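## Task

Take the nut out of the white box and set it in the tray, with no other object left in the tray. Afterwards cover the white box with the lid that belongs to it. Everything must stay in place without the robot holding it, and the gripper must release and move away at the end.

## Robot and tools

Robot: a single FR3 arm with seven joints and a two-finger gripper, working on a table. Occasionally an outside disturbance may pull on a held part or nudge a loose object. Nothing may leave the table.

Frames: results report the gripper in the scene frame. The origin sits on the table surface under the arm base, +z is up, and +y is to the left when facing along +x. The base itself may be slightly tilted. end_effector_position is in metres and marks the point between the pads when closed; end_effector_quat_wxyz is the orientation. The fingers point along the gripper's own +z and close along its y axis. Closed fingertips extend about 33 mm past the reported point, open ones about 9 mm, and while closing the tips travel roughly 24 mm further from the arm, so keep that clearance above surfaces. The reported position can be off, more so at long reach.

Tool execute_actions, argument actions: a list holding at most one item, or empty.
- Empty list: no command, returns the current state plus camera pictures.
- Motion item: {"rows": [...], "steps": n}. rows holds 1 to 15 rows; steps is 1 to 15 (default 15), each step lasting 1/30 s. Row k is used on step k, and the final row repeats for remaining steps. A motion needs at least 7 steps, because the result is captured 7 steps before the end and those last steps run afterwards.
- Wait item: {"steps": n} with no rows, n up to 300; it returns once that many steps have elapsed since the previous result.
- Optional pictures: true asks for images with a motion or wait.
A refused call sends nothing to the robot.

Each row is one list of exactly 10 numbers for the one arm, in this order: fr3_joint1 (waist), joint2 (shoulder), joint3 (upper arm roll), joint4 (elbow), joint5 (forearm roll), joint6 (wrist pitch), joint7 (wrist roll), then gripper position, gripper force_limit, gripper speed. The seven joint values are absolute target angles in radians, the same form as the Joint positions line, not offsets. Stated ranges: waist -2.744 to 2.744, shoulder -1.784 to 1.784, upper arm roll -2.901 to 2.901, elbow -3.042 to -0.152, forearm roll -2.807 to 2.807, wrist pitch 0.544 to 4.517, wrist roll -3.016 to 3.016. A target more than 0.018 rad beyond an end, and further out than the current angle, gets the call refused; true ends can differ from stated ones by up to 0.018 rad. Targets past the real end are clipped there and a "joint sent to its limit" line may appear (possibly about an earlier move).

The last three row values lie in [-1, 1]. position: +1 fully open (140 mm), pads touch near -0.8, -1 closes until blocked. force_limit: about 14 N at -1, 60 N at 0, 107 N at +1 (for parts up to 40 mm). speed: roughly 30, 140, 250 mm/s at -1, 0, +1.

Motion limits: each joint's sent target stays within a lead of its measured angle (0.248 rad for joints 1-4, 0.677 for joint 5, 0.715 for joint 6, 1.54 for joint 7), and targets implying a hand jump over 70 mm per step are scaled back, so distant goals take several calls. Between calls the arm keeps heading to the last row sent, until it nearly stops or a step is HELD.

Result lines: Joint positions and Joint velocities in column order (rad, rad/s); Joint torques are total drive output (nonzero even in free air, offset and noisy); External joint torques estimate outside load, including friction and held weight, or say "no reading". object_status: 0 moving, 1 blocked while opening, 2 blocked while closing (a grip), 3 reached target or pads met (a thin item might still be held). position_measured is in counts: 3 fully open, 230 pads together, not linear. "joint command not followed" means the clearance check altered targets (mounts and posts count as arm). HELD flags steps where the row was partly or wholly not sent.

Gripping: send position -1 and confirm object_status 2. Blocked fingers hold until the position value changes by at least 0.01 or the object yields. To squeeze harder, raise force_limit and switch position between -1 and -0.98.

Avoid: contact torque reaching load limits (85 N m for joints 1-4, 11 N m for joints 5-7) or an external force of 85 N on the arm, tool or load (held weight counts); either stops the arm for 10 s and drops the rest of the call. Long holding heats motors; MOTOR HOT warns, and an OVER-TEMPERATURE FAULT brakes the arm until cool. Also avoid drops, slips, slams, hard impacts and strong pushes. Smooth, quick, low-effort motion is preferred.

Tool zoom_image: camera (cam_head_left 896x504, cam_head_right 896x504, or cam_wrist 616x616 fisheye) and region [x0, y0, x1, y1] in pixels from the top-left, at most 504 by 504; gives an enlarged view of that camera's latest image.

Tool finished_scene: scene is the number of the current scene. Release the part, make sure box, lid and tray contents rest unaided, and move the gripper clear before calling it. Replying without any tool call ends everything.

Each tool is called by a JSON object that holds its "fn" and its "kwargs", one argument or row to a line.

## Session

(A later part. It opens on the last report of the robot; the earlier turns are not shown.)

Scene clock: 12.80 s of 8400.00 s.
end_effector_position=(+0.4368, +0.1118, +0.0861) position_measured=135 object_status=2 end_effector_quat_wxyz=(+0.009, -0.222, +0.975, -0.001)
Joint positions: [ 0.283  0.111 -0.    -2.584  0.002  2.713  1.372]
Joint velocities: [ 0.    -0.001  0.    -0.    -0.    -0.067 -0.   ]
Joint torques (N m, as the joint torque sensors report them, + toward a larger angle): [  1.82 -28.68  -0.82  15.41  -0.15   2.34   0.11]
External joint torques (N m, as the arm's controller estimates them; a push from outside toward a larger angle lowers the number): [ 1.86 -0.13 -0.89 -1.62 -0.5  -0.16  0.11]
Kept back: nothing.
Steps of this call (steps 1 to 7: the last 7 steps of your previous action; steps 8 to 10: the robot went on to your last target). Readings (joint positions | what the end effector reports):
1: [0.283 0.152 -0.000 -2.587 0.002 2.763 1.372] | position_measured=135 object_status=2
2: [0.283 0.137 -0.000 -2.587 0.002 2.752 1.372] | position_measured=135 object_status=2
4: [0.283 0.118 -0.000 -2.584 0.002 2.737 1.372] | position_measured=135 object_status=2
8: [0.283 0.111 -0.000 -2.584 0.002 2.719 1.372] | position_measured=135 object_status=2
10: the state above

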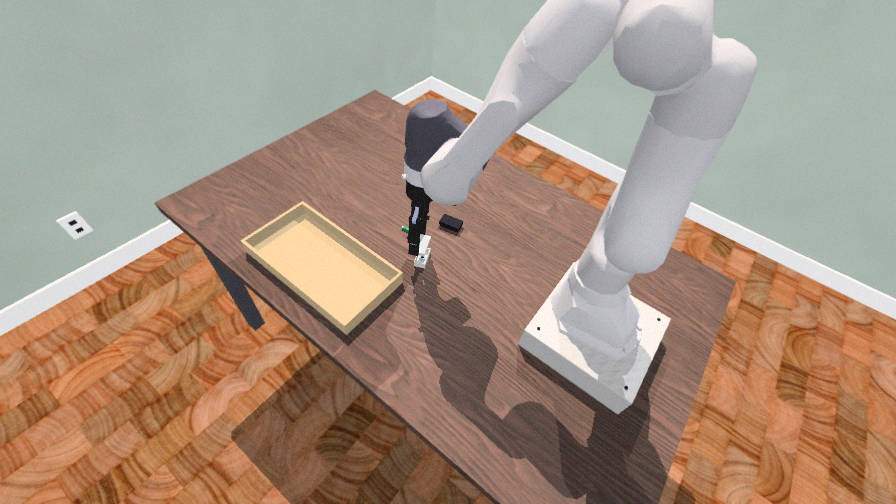

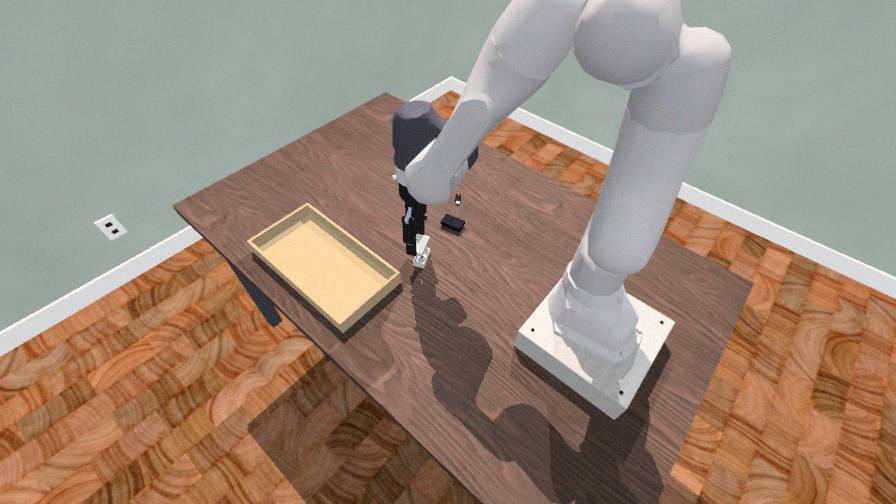

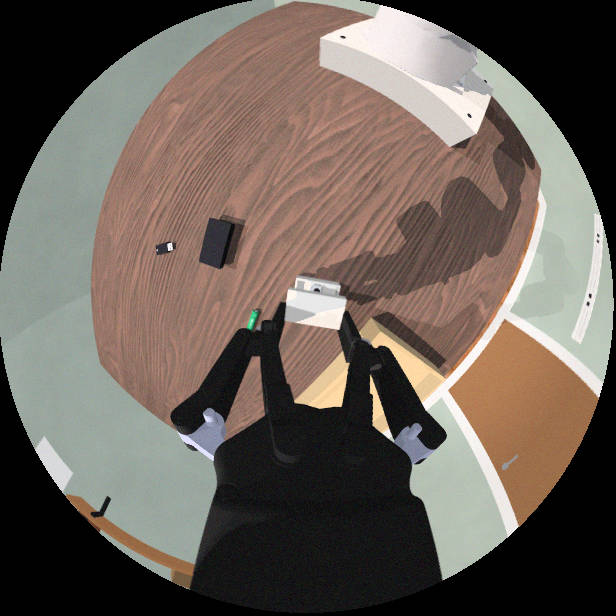

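{"fn": "execute_actions", "kwargs": {
  "actions": [
    {"rows":[[0.24,0.07,0,-2.65,0,2.72,1.33,-1,-0.5,-0.3],[0.19,0.03,0,-2.72,0,2.75,1.28,-1,-0.5,-0.3],[0.14,0,0,-2.78,0,2.77,1.23,-1,-0.5,-0.3],[0.09,-0.035,0,-2.82,0,2.78,1.18,-1,-0.5,-0.3],[0.05,-0.065,0,-2.854,0,2.789,1.139,-1,-0.5,-0.3]],"steps":15}
  ]
}}

{"fn": "execute_actions", "kwargs": {
  "actions": [
    {"rows":[[0.05,-0.03,0,-2.85,0,2.82,1.139,-1,-0.5,-0.3],[0.05,0,0,-2.847,0,2.847,1.139,-1,-0.5,-0.3],[0.05,0.03,0,-2.844,0,2.874,1.139,-1,-0.5,-0.3],[0.05,0.06,0,-2.841,0,2.90,1.139,-1,-0.5,-0.3],[0.05,0.09,0,-2.838,0,2.93,1.139,-1,-0.5,-0.3],[0.05,0.115,0,-2.835,0,2.95,1.139,-1,-0.5,-0.3]],"steps":15}
  ]
}}

{"fn": "execute_actions", "kwargs": {
  "actions": [
    {"steps":12}
  ],
  "pictures": true
}}

Scene clock: 13.93 s of 8400.00 s.
end_effector_position=(+0.3605, +0.0127, +0.0772) position_measured=135 object_status=2 end_effector_quat_wxyz=(-0.011, -0.167, +0.986, +0.000)
Joint positions: [ 0.073 -0.044 -0.006 -2.827  0.001  2.759  1.268]
Joint velocities: [-0.39  -0.251 -0.032 -0.368 -0.001  0.144 -0.414]
Joint torques (N m, as the joint torque sensors report them, + toward a larger angle): [  5.57 -21.75   4.48  16.82   0.06   3.45  -0.25]
External joint torques (N m, as the arm's controller estimates them; a push from outside toward a larger angle lowers the number): [-0.84 -1.06 -1.67 -2.23  0.45  0.54 -0.25]
Steps of this call (steps 1 to 26: the robot went on to your last target; steps 27 to 34: the first 8 steps of this action). Readings (joint positions | what the end effector reports):
27: [0.277 0.103 0.003 -2.596 0.002 2.707 1.369] | position_measured=135 object_status=2
28: [0.259 0.083 0.007 -2.627 0.002 2.715 1.361] | position_measured=135 object_status=2
30: [0.195 0.033 0.008 -2.710 0.001 2.733 1.335] | position_measured=135 object_status=2
34: the state above

Scene clock: 14.43 s of 8400.00 s.
end_effector_position=(+0.3454, +0.0063, +0.0355) position_measured=135 object_status=2 end_effector_quat_wxyz=(-0.021, -0.209, +0.978, +0.003)
Joint positions: [ 0.053  0.092 -0.001 -2.84   0.001  2.888  1.167]
Joint velocities: [-0.002  0.39   0.    -0.001 -0.     0.328 -0.079]
Joint torques (N m, as the joint torque sensors report them, + toward a larger angle): [ -1.41 -28.77   0.56  14.84  -0.04   3.59  -0.29]
External joint torques (N m, as the arm's controller estimates them; a push from outside toward a larger angle lowers the number): [-1.41  1.72  0.46 -1.14 -0.17  0.53 -0.29]
Steps of this call (steps 1 to 7: the last 7 steps of your previous action; steps 8 to 15: the first 8 steps of this action). Readings (joint positions | what the end effector reports):
8: [0.053 -0.058 -0.002 -2.850 0.001 2.786 1.194] | position_measured=135 object_status=2
9: [0.053 -0.045 -0.001 -2.848 0.001 2.796 1.189] | position_measured=135 object_status=2
11: [0.053 -0.002 -0.001 -2.844 0.001 2.825 1.180] | position_measured=135 object_status=2
15: the state above

Scene clock: 14.83 s of 8400.00 s.
end_effector_position=(+0.3570, +0.0065, +0.0332) position_measured=135 object_status=2 end_effector_quat_wxyz=(-0.004, -0.218, +0.976, -0.001)
Joint positions: [ 0.053  0.113 -0.001 -2.837  0.001  2.942  1.149]
Joint velocities: [-0.     0.001  0.001 -0.001  0.     0.035 -0.022]
Joint torques (N m, as the joint torque sensors report them, + toward a larger angle): [ -0.77 -22.94   0.33  12.42  -0.12   2.79  -0.12]
External joint torques (N m, as the arm's controller estimates them; a push from outside toward a larger angle lowers the number): [-0.73  0.85  0.26  0.28 -0.27  0.4  -0.12]
Kept back: nothing.
Steps of this call (steps 1 to 7: the last 7 steps of your previous action; steps 8 to 12: the robot went on to your last target). Readings (joint positions | what the end effector reports):
1: [0.053 0.102 -0.001 -2.840 0.001 2.898 1.164] | position_measured=135 object_status=2
2: [0.053 0.107 -0.001 -2.840 0.001 2.906 1.162] | position_measured=135 object_status=2
4: [0.053 0.110 -0.001 -2.838 0.001 2.920 1.158] | position_measured=135 object_status=2
8: [0.053 0.113 -0.001 -2.837 0.001 2.935 1.153] | position_measured=135 object_status=2
12: the state above

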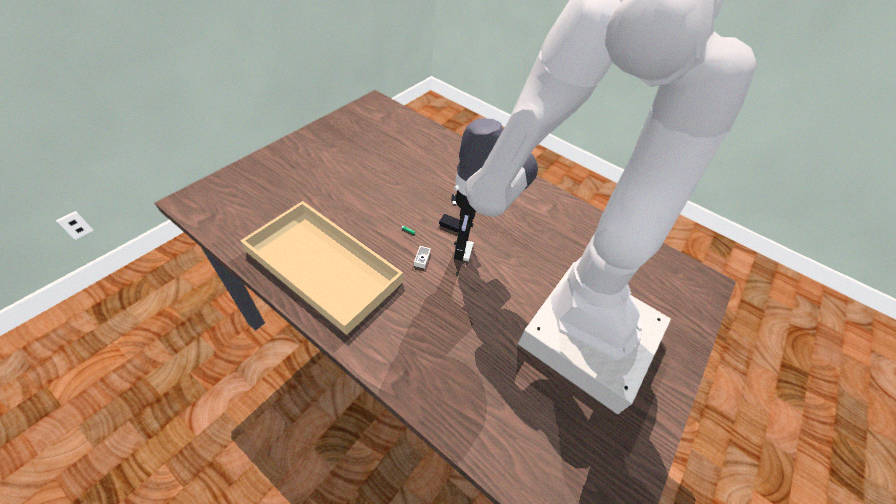

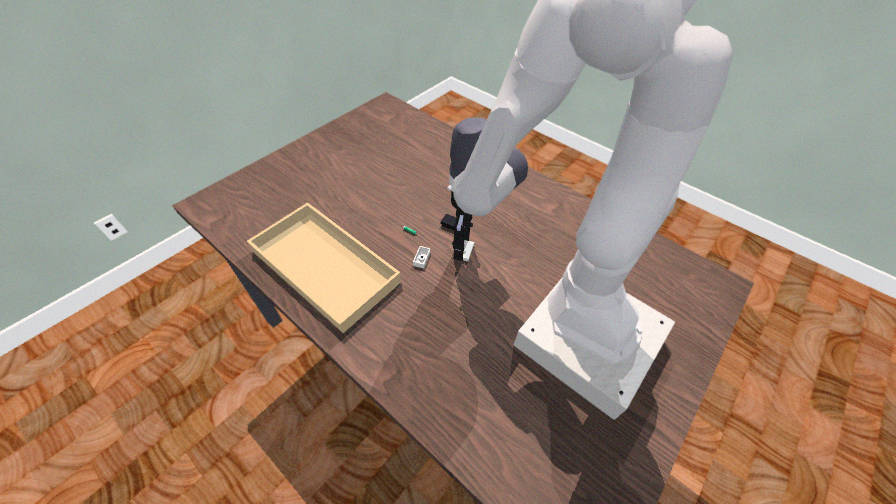

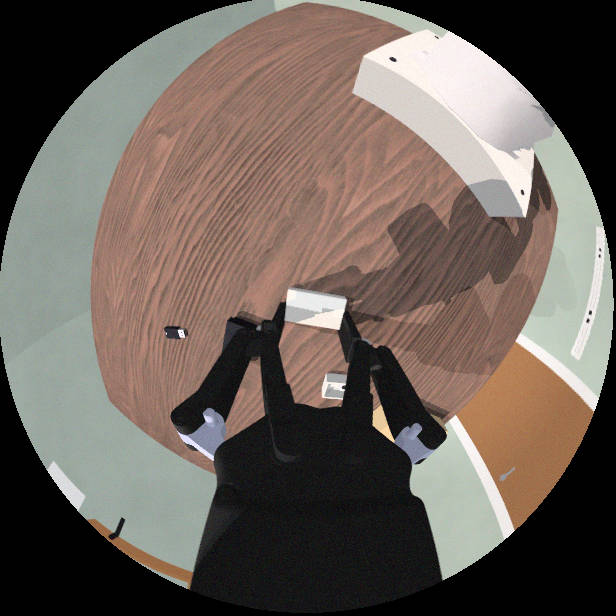

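{"fn": "execute_actions", "kwargs": {
  "actions": [
    {"rows":[[0.05,0.125,0,-2.835,0,2.96,1.139,-1,-0.5,-0.3],[0.05,0.125,0,-2.835,0,2.96,1.139,-1,-0.5,-0.3],[0.05,0.125,0,-2.835,0,2.96,1.139,-1,-0.5,-0.3],[0.05,0.125,0,-2.835,0,2.96,1.139,-1,-0.5,-0.3],[0.05,0.125,0,-2.835,0,2.96,1.139,0.2,-0.5,0]],"steps":15}
  ]
}}

{"fn": "execute_actions", "kwargs": {
  "actions": [
    {"rows":[[0.05,-0.065,0,-2.854,0,2.789,1.139,0.2,-0.5,0]],"steps":15}
  ],
  "pictures": true
}}

{"fn": "zoom_image", "kwargs": {
  "camera": "cam_head_left",
  "region": [390, 200, 500, 290]
}}

Scene clock: 15.67 s of 8400.00 s.
end_effector_position=(+0.3582, +0.0064, +0.0311) position_measured=114 object_status=0 end_effector_quat_wxyz=(-0.001, -0.221, +0.975, -0.001)
Joint positions: [ 0.053  0.123 -0.001 -2.836  0.001  2.955  1.143]
Joint velocities: [ 0.001  0.01   0.     0.001 -0.     0.012 -0.001]
Joint torques (N m, as the joint torque sensors report them, + toward a larger angle): [ -1.02 -22.51   0.26  11.73  -0.04   3.    -0.27]
External joint torques (N m, as the arm's controller estimates them; a push from outside toward a larger angle lowers the number): [-0.94  1.62  0.23 -0.45 -0.19  0.56 -0.27]
Steps of this call (steps 1 to 17: the robot went on to your last target; steps 18 to 25: the first 8 steps of this action). Readings (joint positions | what the end effector reports):
18: [0.053 0.115 -0.001 -2.837 0.001 2.949 1.143] | position_measured=135 object_status=2
19: [0.053 0.118 -0.001 -2.836 0.001 2.951 1.143] | position_measured=135 object_status=2
21: [0.053 0.121 -0.001 -2.836 0.001 2.953 1.143] | position_measured=135 object_status=2
25: the state above

Scene clock: 16.17 s of 8400.00 s.
end_effector_position=(+0.3742, +0.0069, +0.0832) position_measured=104 object_status=3 end_effector_quat_wxyz=(+0.020, -0.221, +0.975, -0.005)
Joint positions: [ 0.052 -0.061 -0.001 -2.849  0.001  2.829  1.142]
Joint velocities: [-0.001 -0.06  -0.001 -0.016  0.001 -0.218  0.001]
Joint torques (N m, as the joint torque sensors report them, + toward a larger angle): [ -0.68 -21.17   0.02  12.35   0.02   2.07  -0.17]
External joint torques (N m, as the arm's controller estimates them; a push from outside toward a larger angle lowers the number): [-0.58 -1.82  0.18 -2.17 -0.27 -0.31 -0.17]
Steps of this call (steps 1 to 7: the last 7 steps of your previous action; steps 8 to 15: the first 8 steps of this action). Readings (joint positions | what the end effector reports):
8: [0.052 0.098 -0.001 -2.844 0.001 2.930 1.142] | position_measured=104 object_status=0
9: [0.052 0.047 -0.001 -2.853 0.001 2.902 1.142] | position_measured=104 object_status=0
11: [0.052 -0.024 -0.001 -2.850 0.001 2.869 1.142] | position_measured=104 object_status=3
15: the state above

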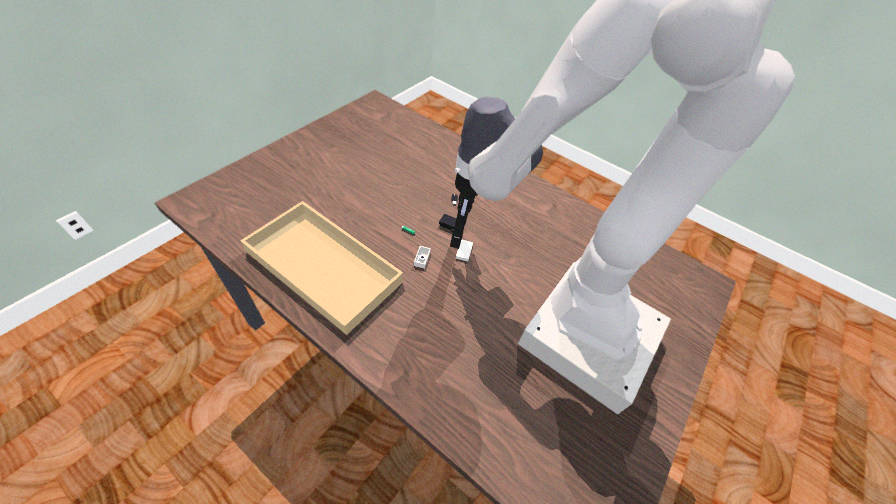

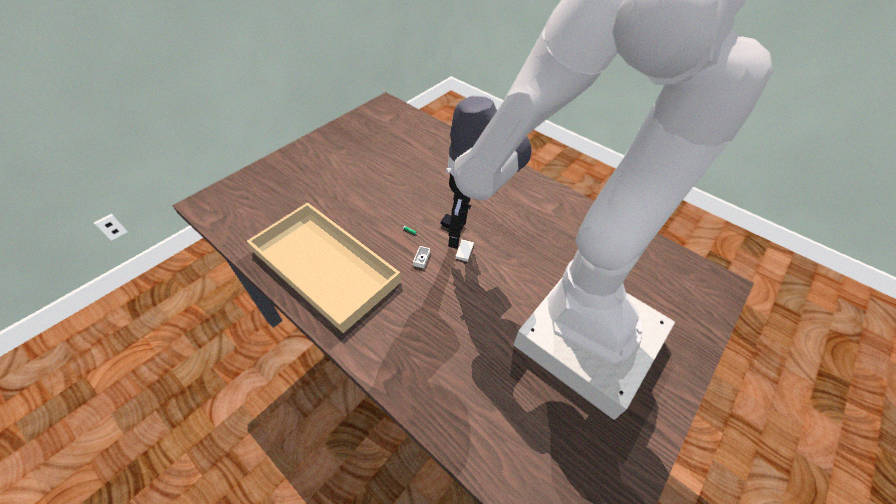

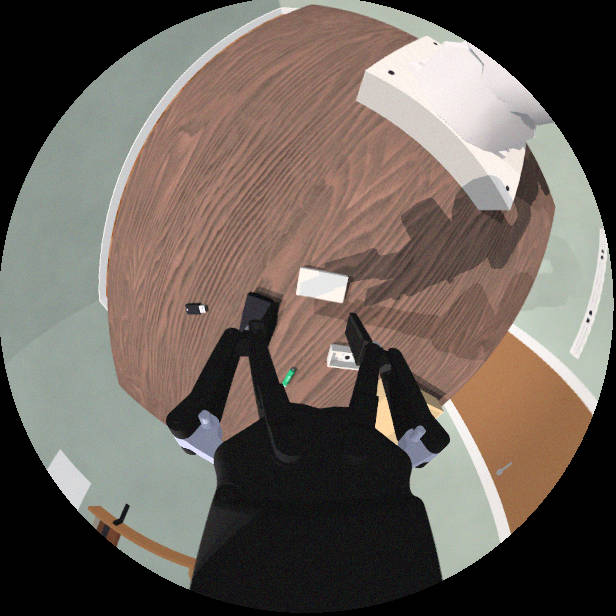

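Region (390, 200, 500, 290) of cam_head_left's 896x504 image, scaled by 4.582, with more detail than that image has; it fills the top 412 rows of this view, and the rest is white.

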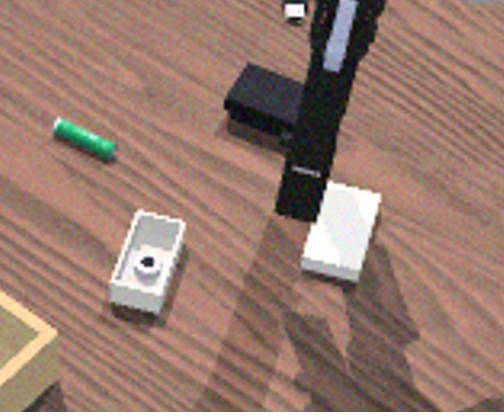

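{"fn": "execute_actions", "kwargs": {
  "actions": [
    {"rows":[[0.283,0.09,0,-2.617,0,2.71,1.372,0.2,-0.5,0]],"steps":15}
  ]
}}

{"fn": "execute_actions", "kwargs": {
  "actions": [
    {"rows":[[0.283,0.1035,0,-2.617,0,2.723,1.372,0.2,-0.5,0],[0.283,0.1035,0,-2.617,0,2.723,1.372,0.2,-0.5,0],[0.283,0.1035,0,-2.617,0,2.723,1.372,0.2,-0.5,0],[0.283,0.14,0,-2.613,0,2.76,1.372,0.2,-0.5,0],[0.283,0.18,0,-2.609,0,2.80,1.372,0.2,-0.5,0],[0.283,0.22,0,-2.605,0,2.83,1.372,0.2,-0.5,0],[0.283,0.254,0,-2.601,0,2.861,1.372,0.2,-0.5,0]],"steps":15}
  ]
}}

{"fn": "execute_actions", "kwargs": {
  "actions": [
    {"steps":12}
  ],
  "pictures": true
}}

{"fn": "zoom_image", "kwargs": {
  "camera": "cam_wrist",
  "region": [240, 260, 400, 370]
}}

Scene clock: 17.23 s of 8400.00 s.
end_effector_position=(+0.4264, +0.1061, +0.0875) position_measured=104 object_status=3 end_effector_quat_wxyz=(+0.014, -0.273, +0.962, -0.002)
Joint positions: [ 0.271  0.078  0.005 -2.631  0.001  2.735  1.261]
Joint velocities: [ 0.219  0.124  0.016  0.183 -0.001 -0.125  0.358]
Joint torques (N m, as the joint torque sensors report them, + toward a larger angle): [ -2.93 -27.05  -3.95  16.81   0.03   1.74   0.29]
External joint torques (N m, as the arm's controller estimates them; a push from outside toward a larger angle lowers the number): [ 2.15  0.07  0.86  2.23 -0.66 -0.43  0.29]
Steps of this call (steps 1 to 7: the last 7 steps of your previous action; steps 8 to 24: the robot went on to your last target; steps 25 to 32: the first 8 steps of this action). Readings (joint positions | what the end effector reports):
25: [0.077 -0.045 -0.010 -2.827 0.002 2.781 1.153] | position_measured=104 object_status=3
26: [0.114 -0.015 -0.011 -2.784 0.002 2.773 1.167] | position_measured=104 object_status=3
28: [0.191 0.035 -0.008 -2.704 0.002 2.757 1.201] | position_measured=104 object_status=3
32: the state above

Scene clock: 17.73 s of 8400.00 s.
end_effector_position=(+0.4169, +0.1060, +0.0456) position_measured=104 object_status=3 end_effector_quat_wxyz=(-0.010, -0.233, +0.972, -0.001)
Joint positions: [ 0.28   0.204  0.001 -2.604  0.001  2.788  1.348]
Joint velocities: [ 0.001  0.763 -0.004 -0.002 -0.     0.394  0.068]
Joint torques (N m, as the joint torque sensors report them, + toward a larger angle): [  2.33 -37.86  -1.07  16.46   0.06   3.72   0.25]
External joint torques (N m, as the arm's controller estimates them; a push from outside toward a larger angle lowers the number): [ 2.33  0.76 -1.31  0.05 -0.13  0.61  0.25]
Steps of this call (steps 1 to 7: the last 7 steps of your previous action; steps 8 to 15: the first 8 steps of this action). Readings (joint positions | what the end effector reports):
8: [0.280 0.090 0.002 -2.619 0.001 2.719 1.324] | position_measured=104 object_status=3
9: [0.280 0.094 0.001 -2.618 0.001 2.719 1.328] | position_measured=104 object_status=3
11: [0.280 0.104 0.001 -2.617 0.001 2.725 1.336] | position_measured=104 object_status=3
15: the state above

Scene clock: 18.13 s of 8400.00 s.
end_effector_position=(+0.4196, +0.1065, +0.0302) position_measured=104 object_status=3 end_effector_quat_wxyz=(-0.002, -0.226, +0.974, -0.001)
Joint positions: [ 0.28   0.253  0.001 -2.603  0.001  2.852  1.363]
Joint velocities: [ 0.001 -0.001  0.001  0.001 -0.001  0.043  0.018]
Joint torques (N m, as the joint torque sensors report them, + toward a larger angle): [  2.17 -29.48  -0.46  14.69  -0.02   2.84   0.1 ]
External joint torques (N m, as the arm's controller estimates them; a push from outside toward a larger angle lowers the number): [ 2.17  0.65 -0.71  0.7  -0.24  0.44  0.1 ]
Kept back: nothing.
Steps of this call (steps 1 to 7: the last 7 steps of your previous action; steps 8 to 12: the robot went on to your last target). Readings (joint positions | what the end effector reports):
1: [0.280 0.225 0.001 -2.604 0.001 2.800 1.350] | position_measured=104 object_status=3
2: [0.280 0.239 0.001 -2.605 0.001 2.809 1.352] | position_measured=104 object_status=3
4: [0.280 0.251 0.001 -2.605 0.001 2.824 1.355] | position_measured=104 object_status=3
8: [0.280 0.253 0.001 -2.604 0.001 2.843 1.360] | position_measured=104 object_status=3
12: the state above

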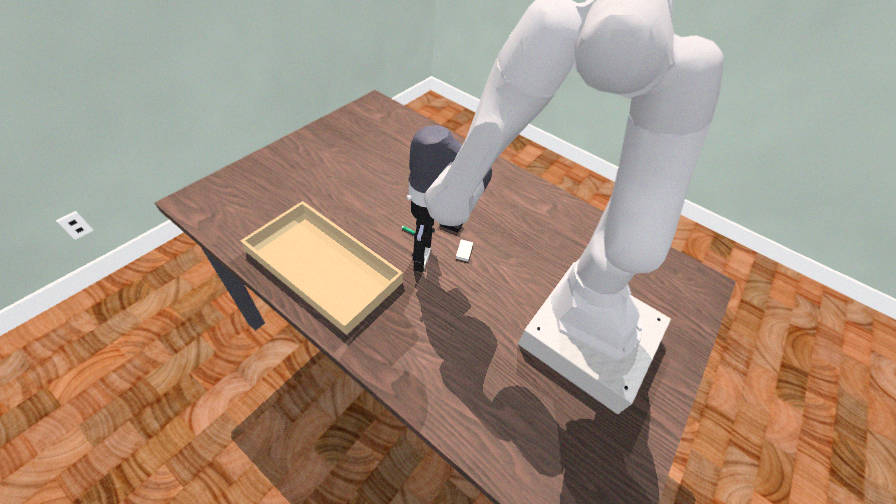

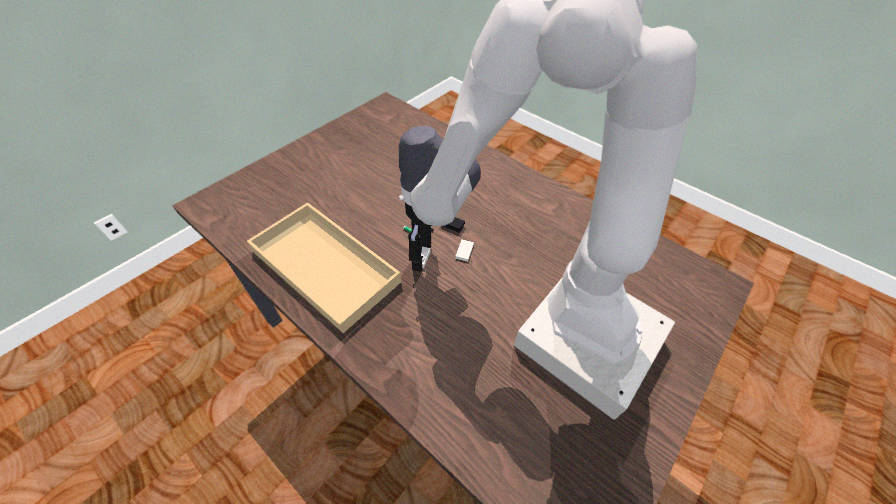

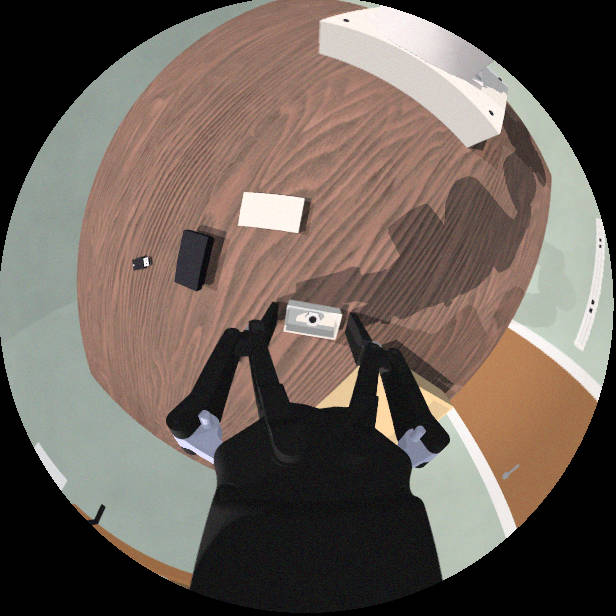

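Region (240, 260, 400, 370) of cam_wrist's 616x616 image, scaled by 3.150, with more detail than that image has; it fills the top 346 rows of this view, and the rest is white.

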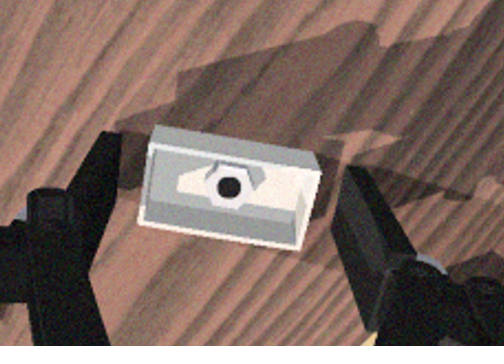

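{"fn": "execute_actions", "kwargs": {
  "actions": [
    {"rows":[[0.283,0.254,0,-2.601,0,2.861,1.372,-1,0,-0.3]],"steps":15}
  ]
}}

{"fn": "execute_actions", "kwargs": {
  "actions": [
    {"steps":10}
  ]
}}

{"fn": "execute_actions", "kwargs": {
  "actions": [
    {"rows":[[0.283,0.23,0,-2.601,0,2.84,1.372,-1,0,-0.3],[0.283,0.2,0,-2.601,0,2.81,1.372,-1,0,-0.3],[0.283,0.16,0,-2.6,0,2.77,1.372,-1,0,-0.3],[0.283,0.12,0,-2.59,0,2.72,1.4,-1,0,-0.3],[0.27,0.08,0,-2.56,0,2.65,1.42,-1,0,-0.3],[0.25,0.06,0,-2.5,0,2.57,1.44,-1,0,-0.3],[0.23,0.05,0,-2.42,0,2.48,1.46,-1,0,-0.3],[0.2,0.06,0,-2.33,0,2.4,1.48,-1,0,-0.3],[0.17,0.1,0,-2.23,0,2.34,1.5,-1,0,-0.3],[0.14,0.15,0,-2.13,0,2.29,1.52,-1,0,-0.3],[0.11,0.2,0,-2.03,0,2.24,1.54,-1,0,-0.3],[0.08,0.25,0,-1.93,0,2.19,1.56,-1,0,-0.3],[0.05,0.3,0,-1.85,0,2.16,1.58,-1,0,-0.3]],"steps":15}
  ]
}}

{"fn": "execute_actions", "kwargs": {
  "actions": [
    {"rows":[[0,0.38,0,-1.75,0.15,2.1,1.6,-1,0,-0.3],[-0.02,0.43,0,-1.7,0.3,2.05,1.6,-1,0,-0.3],[-0.04,0.48,0,-1.65,0.4,2.0,1.6,-1,0,-0.3],[-0.04,0.5,0,-1.62,0.5,1.95,1.6,-1,0,-0.3]],"steps":15}
  ]
}}

{"fn": "execute_actions", "kwargs": {
  "actions": [
    {"steps":12}
  ],
  "pictures": true
}}

Scene clock: 22.23 s of 8400.00 s.
end_effector_position=(+0.4226, +0.1073, +0.0312) position_measured=142 object_status=0 end_effector_quat_wxyz=(+0.003, -0.223, +0.975, -0.001)
Joint positions: [ 0.281  0.252  0.001 -2.602  0.001  2.859  1.369]
Joint velocities: [-0.     0.    -0.001  0.005  0.001  0.002  0.001]
Joint torques (N m, as the joint torque sensors report them, + toward a larger angle): [  2.14 -29.54  -1.    14.24  -0.03   2.77   0.09]
External joint torques (N m, as the arm's controller estimates them; a push from outside toward a larger angle lowers the number): [ 2.24 -0.8  -1.14  0.89 -0.27  0.45  0.09]
Steps of this call (steps 1 to 30: the robot went on to your last target; steps 31 to 90: nothing new was sent; then 0.83 s passed at rest; steps 91 to 98: the first 8 steps of this action). Readings (joint positions | what the end effector reports):
91: [0.281 0.253 0.001 -2.603 0.001 2.859 1.369] | position_measured=104 object_status=0
92: [0.281 0.253 0.001 -2.603 0.001 2.859 1.369] | position_measured=108 object_status=0
94: [0.281 0.253 0.001 -2.603 0.001 2.859 1.369] | position_measured=120 object_status=0
98: the state above

Scene clock: 22.57 s of 8400.00 s.
end_effector_position=(+0.4226, +0.1072, +0.0312) position_measured=145 object_status=2 end_effector_quat_wxyz=(+0.003, -0.223, +0.975, -0.001)
Joint positions: [ 0.281  0.253  0.001 -2.602  0.001  2.859  1.369]
Joint velocities: [ 0.001 -0.001 -0.     0.001  0.001 -0.001  0.   ]
Joint torques (N m, as the joint torque sensors report them, + toward a larger angle): [  2.07 -29.53  -0.54  13.95  -0.06   2.79   0.06]
External joint torques (N m, as the arm's controller estimates them; a push from outside toward a larger angle lowers the number): [ 2.2   0.67 -0.66 -0.15 -0.29  0.35  0.06]
Kept back: nothing.
Steps of this call (steps 1 to 7: the last 7 steps of your previous action; steps 8 to 10: the robot went on to your last target). Readings (joint positions | what the end effector reports):
1: [0.281 0.252 0.001 -2.602 0.001 2.859 1.369] | position_measured=143 object_status=0
2: [0.281 0.252 0.001 -2.602 0.001 2.859 1.369] | position_measured=143 object_status=0
4: [0.281 0.252 0.001 -2.602 0.001 2.859 1.369] | position_measured=145 object_status=0
8: [0.281 0.253 0.001 -2.602 0.001 2.859 1.369] | position_measured=145 object_status=2
10: the state above

Scene clock: 22.83 s of 8400.00 s.
end_effector_position=(+0.4833, +0.1115, +0.1204) position_measured=145 object_status=2 end_effector_quat_wxyz=(+0.039, -0.199, +0.979, -0.000)
Joint positions: [ 0.255  0.098  0.004 -2.494  0.001  2.668  1.395]
Joint velocities: [-0.371 -0.352  0.002  1.479 -0.    -1.11   0.196]
Joint torques (N m, as the joint torque sensors report them, + toward a larger angle): [ -3.73 -26.55  -2.66  13.01   0.34   1.3    0.2 ]
External joint torques (N m, as the arm's controller estimates them; a push from outside toward a larger angle lowers the number): [-0.55 -0.7   0.42  1.08 -0.4  -0.54  0.2 ]
Steps of this call (steps 1 to 8: the first 8 steps of this action). Readings (joint positions | what the end effector reports):
1: [0.281 0.250 0.001 -2.603 0.001 2.856 1.369] | position_measured=145 object_status=2
2: [0.281 0.241 0.001 -2.604 0.001 2.848 1.369] | position_measured=145 object_status=2
4: [0.281 0.197 0.001 -2.604 0.001 2.815 1.371] | position_measured=145 object_status=2
8: the state above

Scene clock: 23.33 s of 8400.00 s.
end_effector_position=(+0.6693, +0.0397, +0.2088) position_measured=145 object_status=2 end_effector_quat_wxyz=(-0.027, +0.131, +0.975, +0.175)
Joint positions: [-0.044  0.487 -0.008 -1.643  0.41   2.052  1.547]
Joint velocities: [-0.079  0.289  0.     0.195  0.733 -0.603  0.166]
Joint torques (N m, as the joint torque sensors report them, + toward a larger angle): [  6.42 -52.08   4.46  26.3    1.95   1.85   0.14]
External joint torques (N m, as the arm's controller estimates them; a push from outside toward a larger angle lowers the number): [-0.86  2.12 -1.93 -0.08  1.03 -0.24  0.11]
Steps of this call (steps 1 to 7: the last 7 steps of your previous action; steps 8 to 15: the first 8 steps of this action). Readings (joint positions | what the end effector reports):
8: [0.060 0.289 0.001 -1.912 0.028 2.289 1.489] | position_measured=145 object_status=2
9: [0.037 0.326 0.001 -1.841 0.085 2.250 1.500] | position_measured=145 object_status=2
11: [-0.006 0.404 -0.001 -1.722 0.233 2.168 1.519] | position_measured=145 object_status=2
15: the state above

Scene clock: 23.73 s of 8400.00 s.
end_effector_position=(+0.6533, +0.0756, +0.2135) position_measured=145 object_status=2 end_effector_quat_wxyz=(-0.071, +0.153, +0.961, +0.219)
Joint positions: [-0.041  0.501 -0.    -1.622  0.494  1.961  1.583]
Joint velocities: [-0.001  0.     0.     0.002  0.027 -0.055  0.045]
Joint torques (N m, as the joint torque sensors report them, + toward a larger angle): [  1.01 -46.15   0.2   23.69   2.16   1.36   0.18]
External joint torques (N m, as the arm's controller estimates them; a push from outside toward a larger angle lowers the number): [ 1.22  0.38 -0.32  0.4   1.04 -0.33  0.15]
Kept back: nothing.
Steps of this call (steps 1 to 7: the last 7 steps of your previous action; steps 8 to 12: the robot went on to your last target). Readings (joint positions | what the end effector reports):
1: [-0.045 0.495 -0.008 -1.637 0.431 2.034 1.552] | position_measured=145 object_status=2
2: [-0.045 0.499 -0.007 -1.634 0.447 2.019 1.557] | position_measured=145 object_status=2
4: [-0.044 0.502 -0.004 -1.629 0.468 1.997 1.564] | position_measured=145 object_status=2
8: [-0.041 0.501 -0.001 -1.623 0.488 1.972 1.576] | position_measured=145 object_status=2
12: the state above

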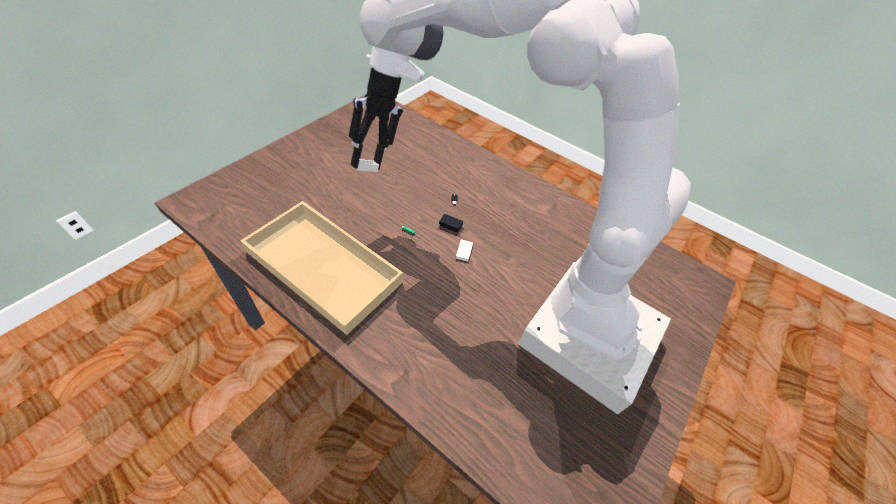

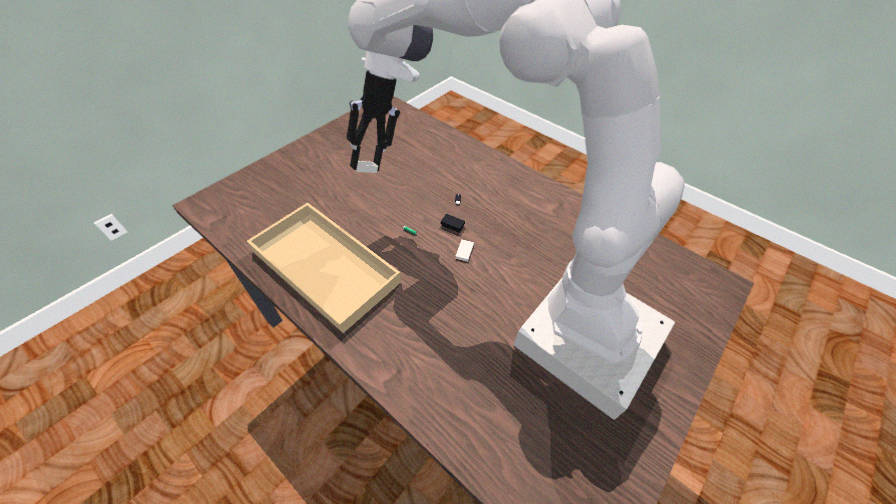

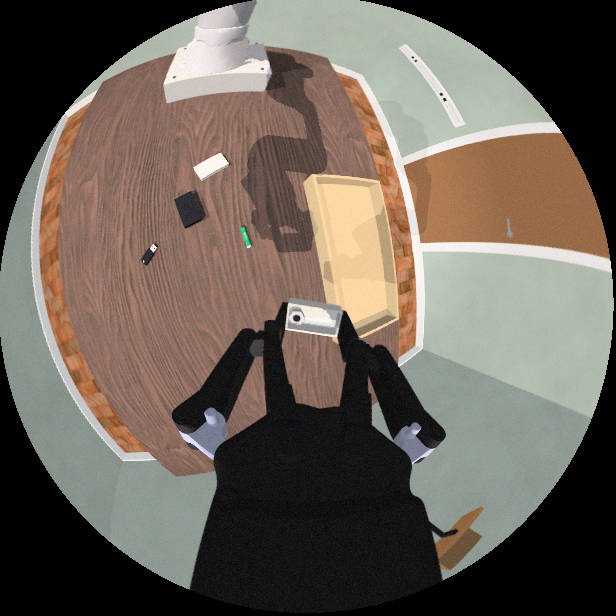

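{"fn": "execute_actions", "kwargs": {
  "actions": [
    {"rows":[[-0.04,0.55,0,-1.61,0.6,1.92,1.65,-1,0,-0.3],[-0.04,0.6,0,-1.6,0.7,1.88,1.7,-1,0,-0.3],[-0.04,0.65,0,-1.59,0.8,1.84,1.77,-1,0,-0.3],[-0.04,0.7,0,-1.58,0.88,1.8,1.84,-1,0,-0.3],[-0.04,0.75,0,-1.57,0.96,1.76,1.9,-1,0,-0.3],[-0.04,0.8,0,-1.56,1.04,1.72,1.97,-1,0,-0.3],[-0.04,0.85,0,-1.55,1.12,1.66,2.04,-1,0,-0.3],[-0.04,0.9,0,-1.55,1.2,1.6,2.1,-1,0,-0.3]],"steps":15}
  ]
}}

{"fn": "execute_actions", "kwargs": {
  "actions": [
    {"steps":15}
  ],
  "pictures": true
}}

Scene clock: 24.50 s of 8400.00 s.
end_effector_position=(+0.6318, +0.1677, +0.1526) position_measured=145 object_status=2 end_effector_quat_wxyz=(-0.217, +0.292, +0.861, +0.356)
Joint positions: [-0.042  0.717 -0.001 -1.568  0.853  1.831  1.72 ]
Joint velocities: [ 0.001  1.135  0.004  0.11   1.513 -0.717  0.687]
Joint torques (N m, as the joint torque sensors report them, + toward a larger angle): [  1.44 -51.27   0.68  19.73   1.89  -0.51   0.32]
External joint torques (N m, as the arm's controller estimates them; a push from outside toward a larger angle lowers the number): [ 0.88  1.22 -0.78  0.01  1.34 -0.57  0.28]
Steps of this call (steps 1 to 15: the robot went on to your last target; steps 16 to 23: the first 8 steps of this action). Readings (joint positions | what the end effector reports):
16: [-0.041 0.506 -0.001 -1.617 0.516 1.949 1.599] | position_measured=145 object_status=2
17: [-0.041 0.522 -0.001 -1.607 0.555 1.940 1.608] | position_measured=145 object_status=2
19: [-0.042 0.574 -0.001 -1.590 0.650 1.913 1.637] | position_measured=145 object_status=2
23: the state above

Scene clock: 25.00 s of 8400.00 s.
end_effector_position=(+0.6017, +0.2481, +0.1438) position_measured=145 object_status=2 end_effector_quat_wxyz=(-0.423, +0.438, +0.667, +0.430)
Joint positions: [-0.041  0.9   -0.001 -1.552  1.191  1.615  2.02 ]
Joint velocities: [-0.001 -0.018  0.001  0.013  0.054 -0.076  0.253]
Joint torques (N m, as the joint torque sensors report them, + toward a larger angle): [  1.13 -50.28   2.09  19.25   2.32  -1.68   0.14]
External joint torques (N m, as the arm's controller estimates them; a push from outside toward a larger angle lowers the number): [ 1.39 -0.93  0.41  0.78  0.9  -0.53  0.11]
Kept back: nothing.
Steps of this call (steps 1 to 7: the last 7 steps of your previous action; steps 8 to 15: the robot went on to your last target). Readings (joint positions | what the end effector reports):
1: [-0.042 0.756 -0.001 -1.563 0.909 1.804 1.746] | position_measured=145 object_status=2
2: [-0.042 0.796 -0.001 -1.559 0.970 1.772 1.779] | position_measured=145 object_status=2
4: [-0.041 0.865 -0.001 -1.559 1.065 1.717 1.841] | position_measured=145 object_status=2
8: [-0.041 0.912 -0.001 -1.562 1.152 1.653 1.931] | position_measured=145 object_status=2
15: the state above

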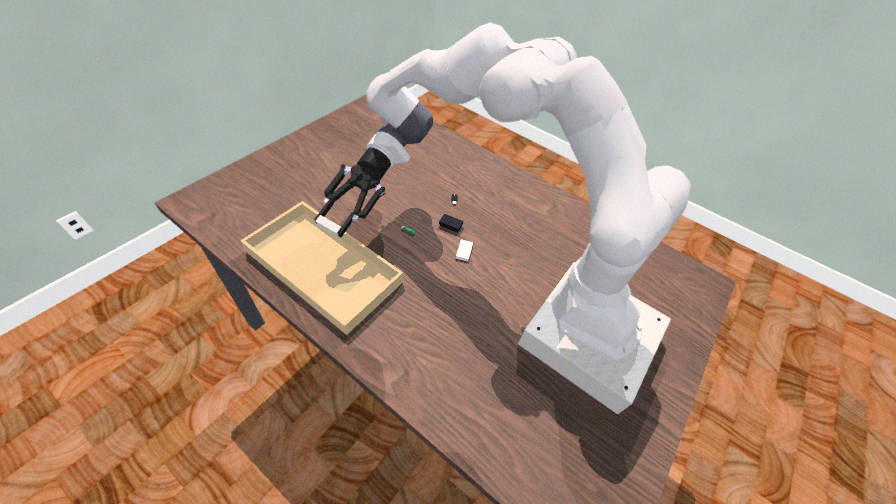

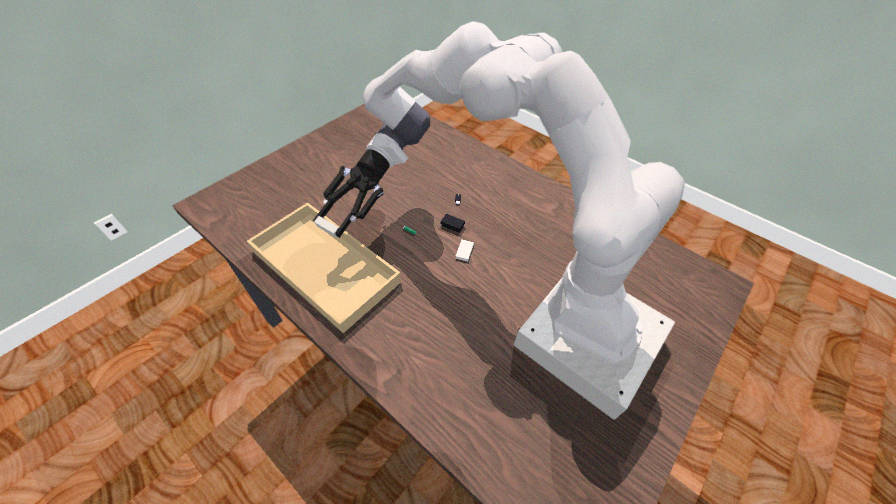

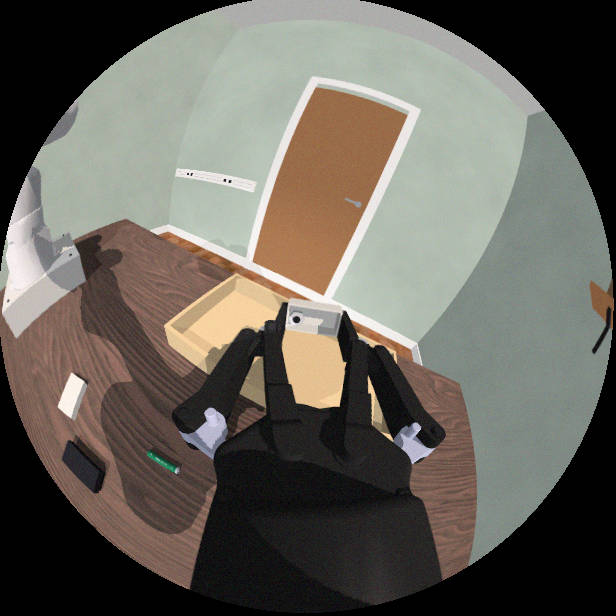

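{"fn": "execute_actions", "kwargs": {
  "actions": [
    {"rows":[[0,0.9,0,-1.55,1.25,1.6,2.15,-1,0,-0.3],[0.04,0.91,0,-1.55,1.3,1.58,2.18,-1,0,-0.3],[0.08,0.92,0,-1.55,1.36,1.56,2.2,-1,0,-0.3],[0.11,0.93,0,-1.55,1.42,1.55,2.22,-1,0,-0.3],[0.12,0.95,0,-1.55,1.5,1.54,2.24,-1,0,-0.3],[0.12,0.97,0,-1.55,1.58,1.53,2.26,-1,0,-0.3],[0.12,0.99,0,-1.55,1.66,1.52,2.28,-1,0,-0.3],[0.12,1.01,0,-1.55,1.74,1.51,2.3,-1,0,-0.3],[0.12,1.03,0,-1.55,1.82,1.5,2.3,-1,0,-0.3],[0.12,1.04,0,-1.55,1.9,1.49,2.3,-1,0,-0.3],[0.12,1.05,0,-1.55,2.0,1.48,2.3,-1,0,-0.3]],"steps":15}
  ]
}}

{"fn": "execute_actions", "kwargs": {
  "actions": [
    {"steps":20}
  ],
  "pictures": true
}}

Scene clock: 25.90 s of 8400.00 s.
end_effector_position=(+0.6127, +0.3546, +0.1831) position_measured=145 object_status=2 end_effector_quat_wxyz=(+0.508, -0.464, -0.553, -0.470)
Joint positions: [ 0.092  0.953 -0.002 -1.546  1.493  1.56   2.163]
Joint velocities: [ 0.508  0.573  0.147  0.014  2.096 -0.322  0.444]
Joint torques (N m, as the joint torque sensors report them, + toward a larger angle): [ -6.41 -43.79  -4.39  14.11   1.46  -1.47   0.11]
External joint torques (N m, as the arm's controller estimates them; a push from outside toward a larger angle lowers the number): [ 2.57  2.38  0.88 -0.26  1.33 -0.48  0.09]
Steps of this call (steps 1 to 19: the robot went on to your last target; steps 20 to 27: the first 8 steps of this action). Readings (joint positions | what the end effector reports):
20: [-0.037 0.900 -0.004 -1.551 1.206 1.603 2.092] | position_measured=145 object_status=2
21: [-0.026 0.901 -0.009 -1.551 1.226 1.602 2.100] | position_measured=145 object_status=2
23: [0.010 0.907 -0.012 -1.550 1.275 1.594 2.116] | position_measured=145 object_status=2
27: the state above

Scene clock: 26.57 s of 8400.00 s.
end_effector_position=(+0.6998, +0.3590, +0.2236) position_measured=145 object_status=2 end_effector_quat_wxyz=(+0.555, -0.505, -0.322, -0.577)
Joint positions: [ 0.12   1.051 -0.    -1.552  1.994  1.484  2.281]
Joint velocities: [ 0.001  0.001 -0.001 -0.     0.021 -0.01   0.051]
Joint torques (N m, as the joint torque sensors report them, + toward a larger angle): [  0.65 -52.1    1.03  17.99   1.9   -3.22   0.09]
External joint torques (N m, as the arm's controller estimates them; a push from outside toward a larger angle lowers the number): [ 0.68  0.3  -0.79 -0.61  0.87 -0.5   0.08]
Kept back: nothing.
Steps of this call (steps 1 to 7: the last 7 steps of your previous action; steps 8 to 20: the robot went on to your last target). Readings (joint positions | what the end effector reports):
1: [0.107 0.974 0.002 -1.546 1.568 1.549 2.177] | position_measured=145 object_status=2
2: [0.118 0.995 0.006 -1.547 1.643 1.538 2.189] | position_measured=145 object_status=2
4: [0.129 1.028 0.009 -1.551 1.773 1.521 2.208] | position_measured=145 object_status=2
8: [0.126 1.053 0.004 -1.553 1.922 1.501 2.239] | position_measured=145 object_status=2
20: the state above

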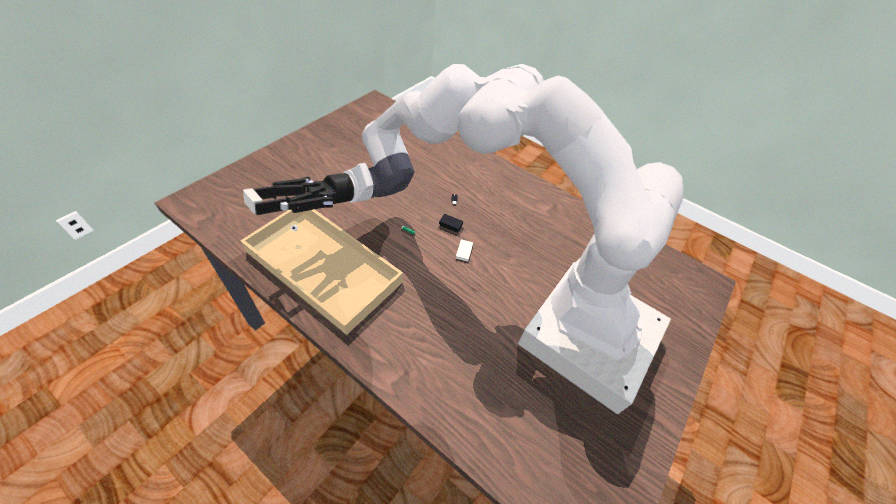

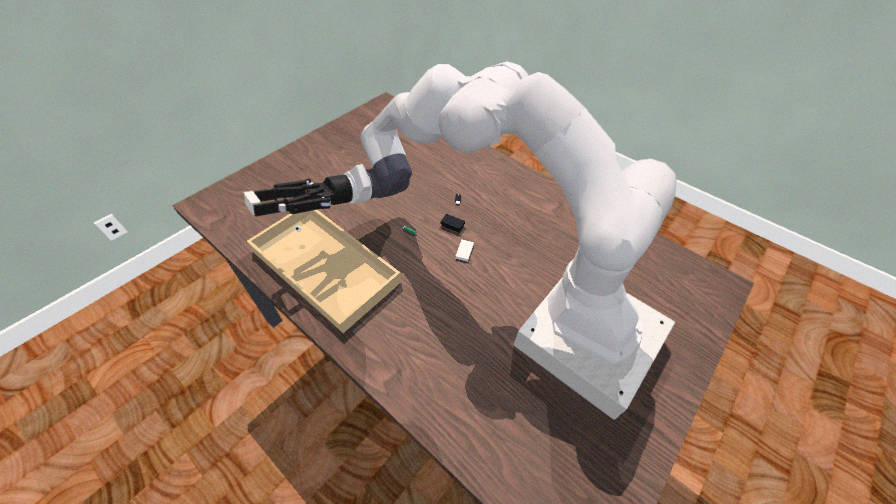

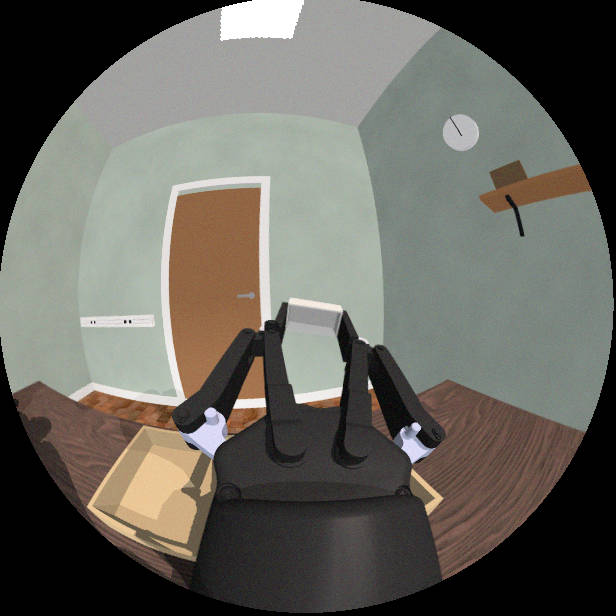

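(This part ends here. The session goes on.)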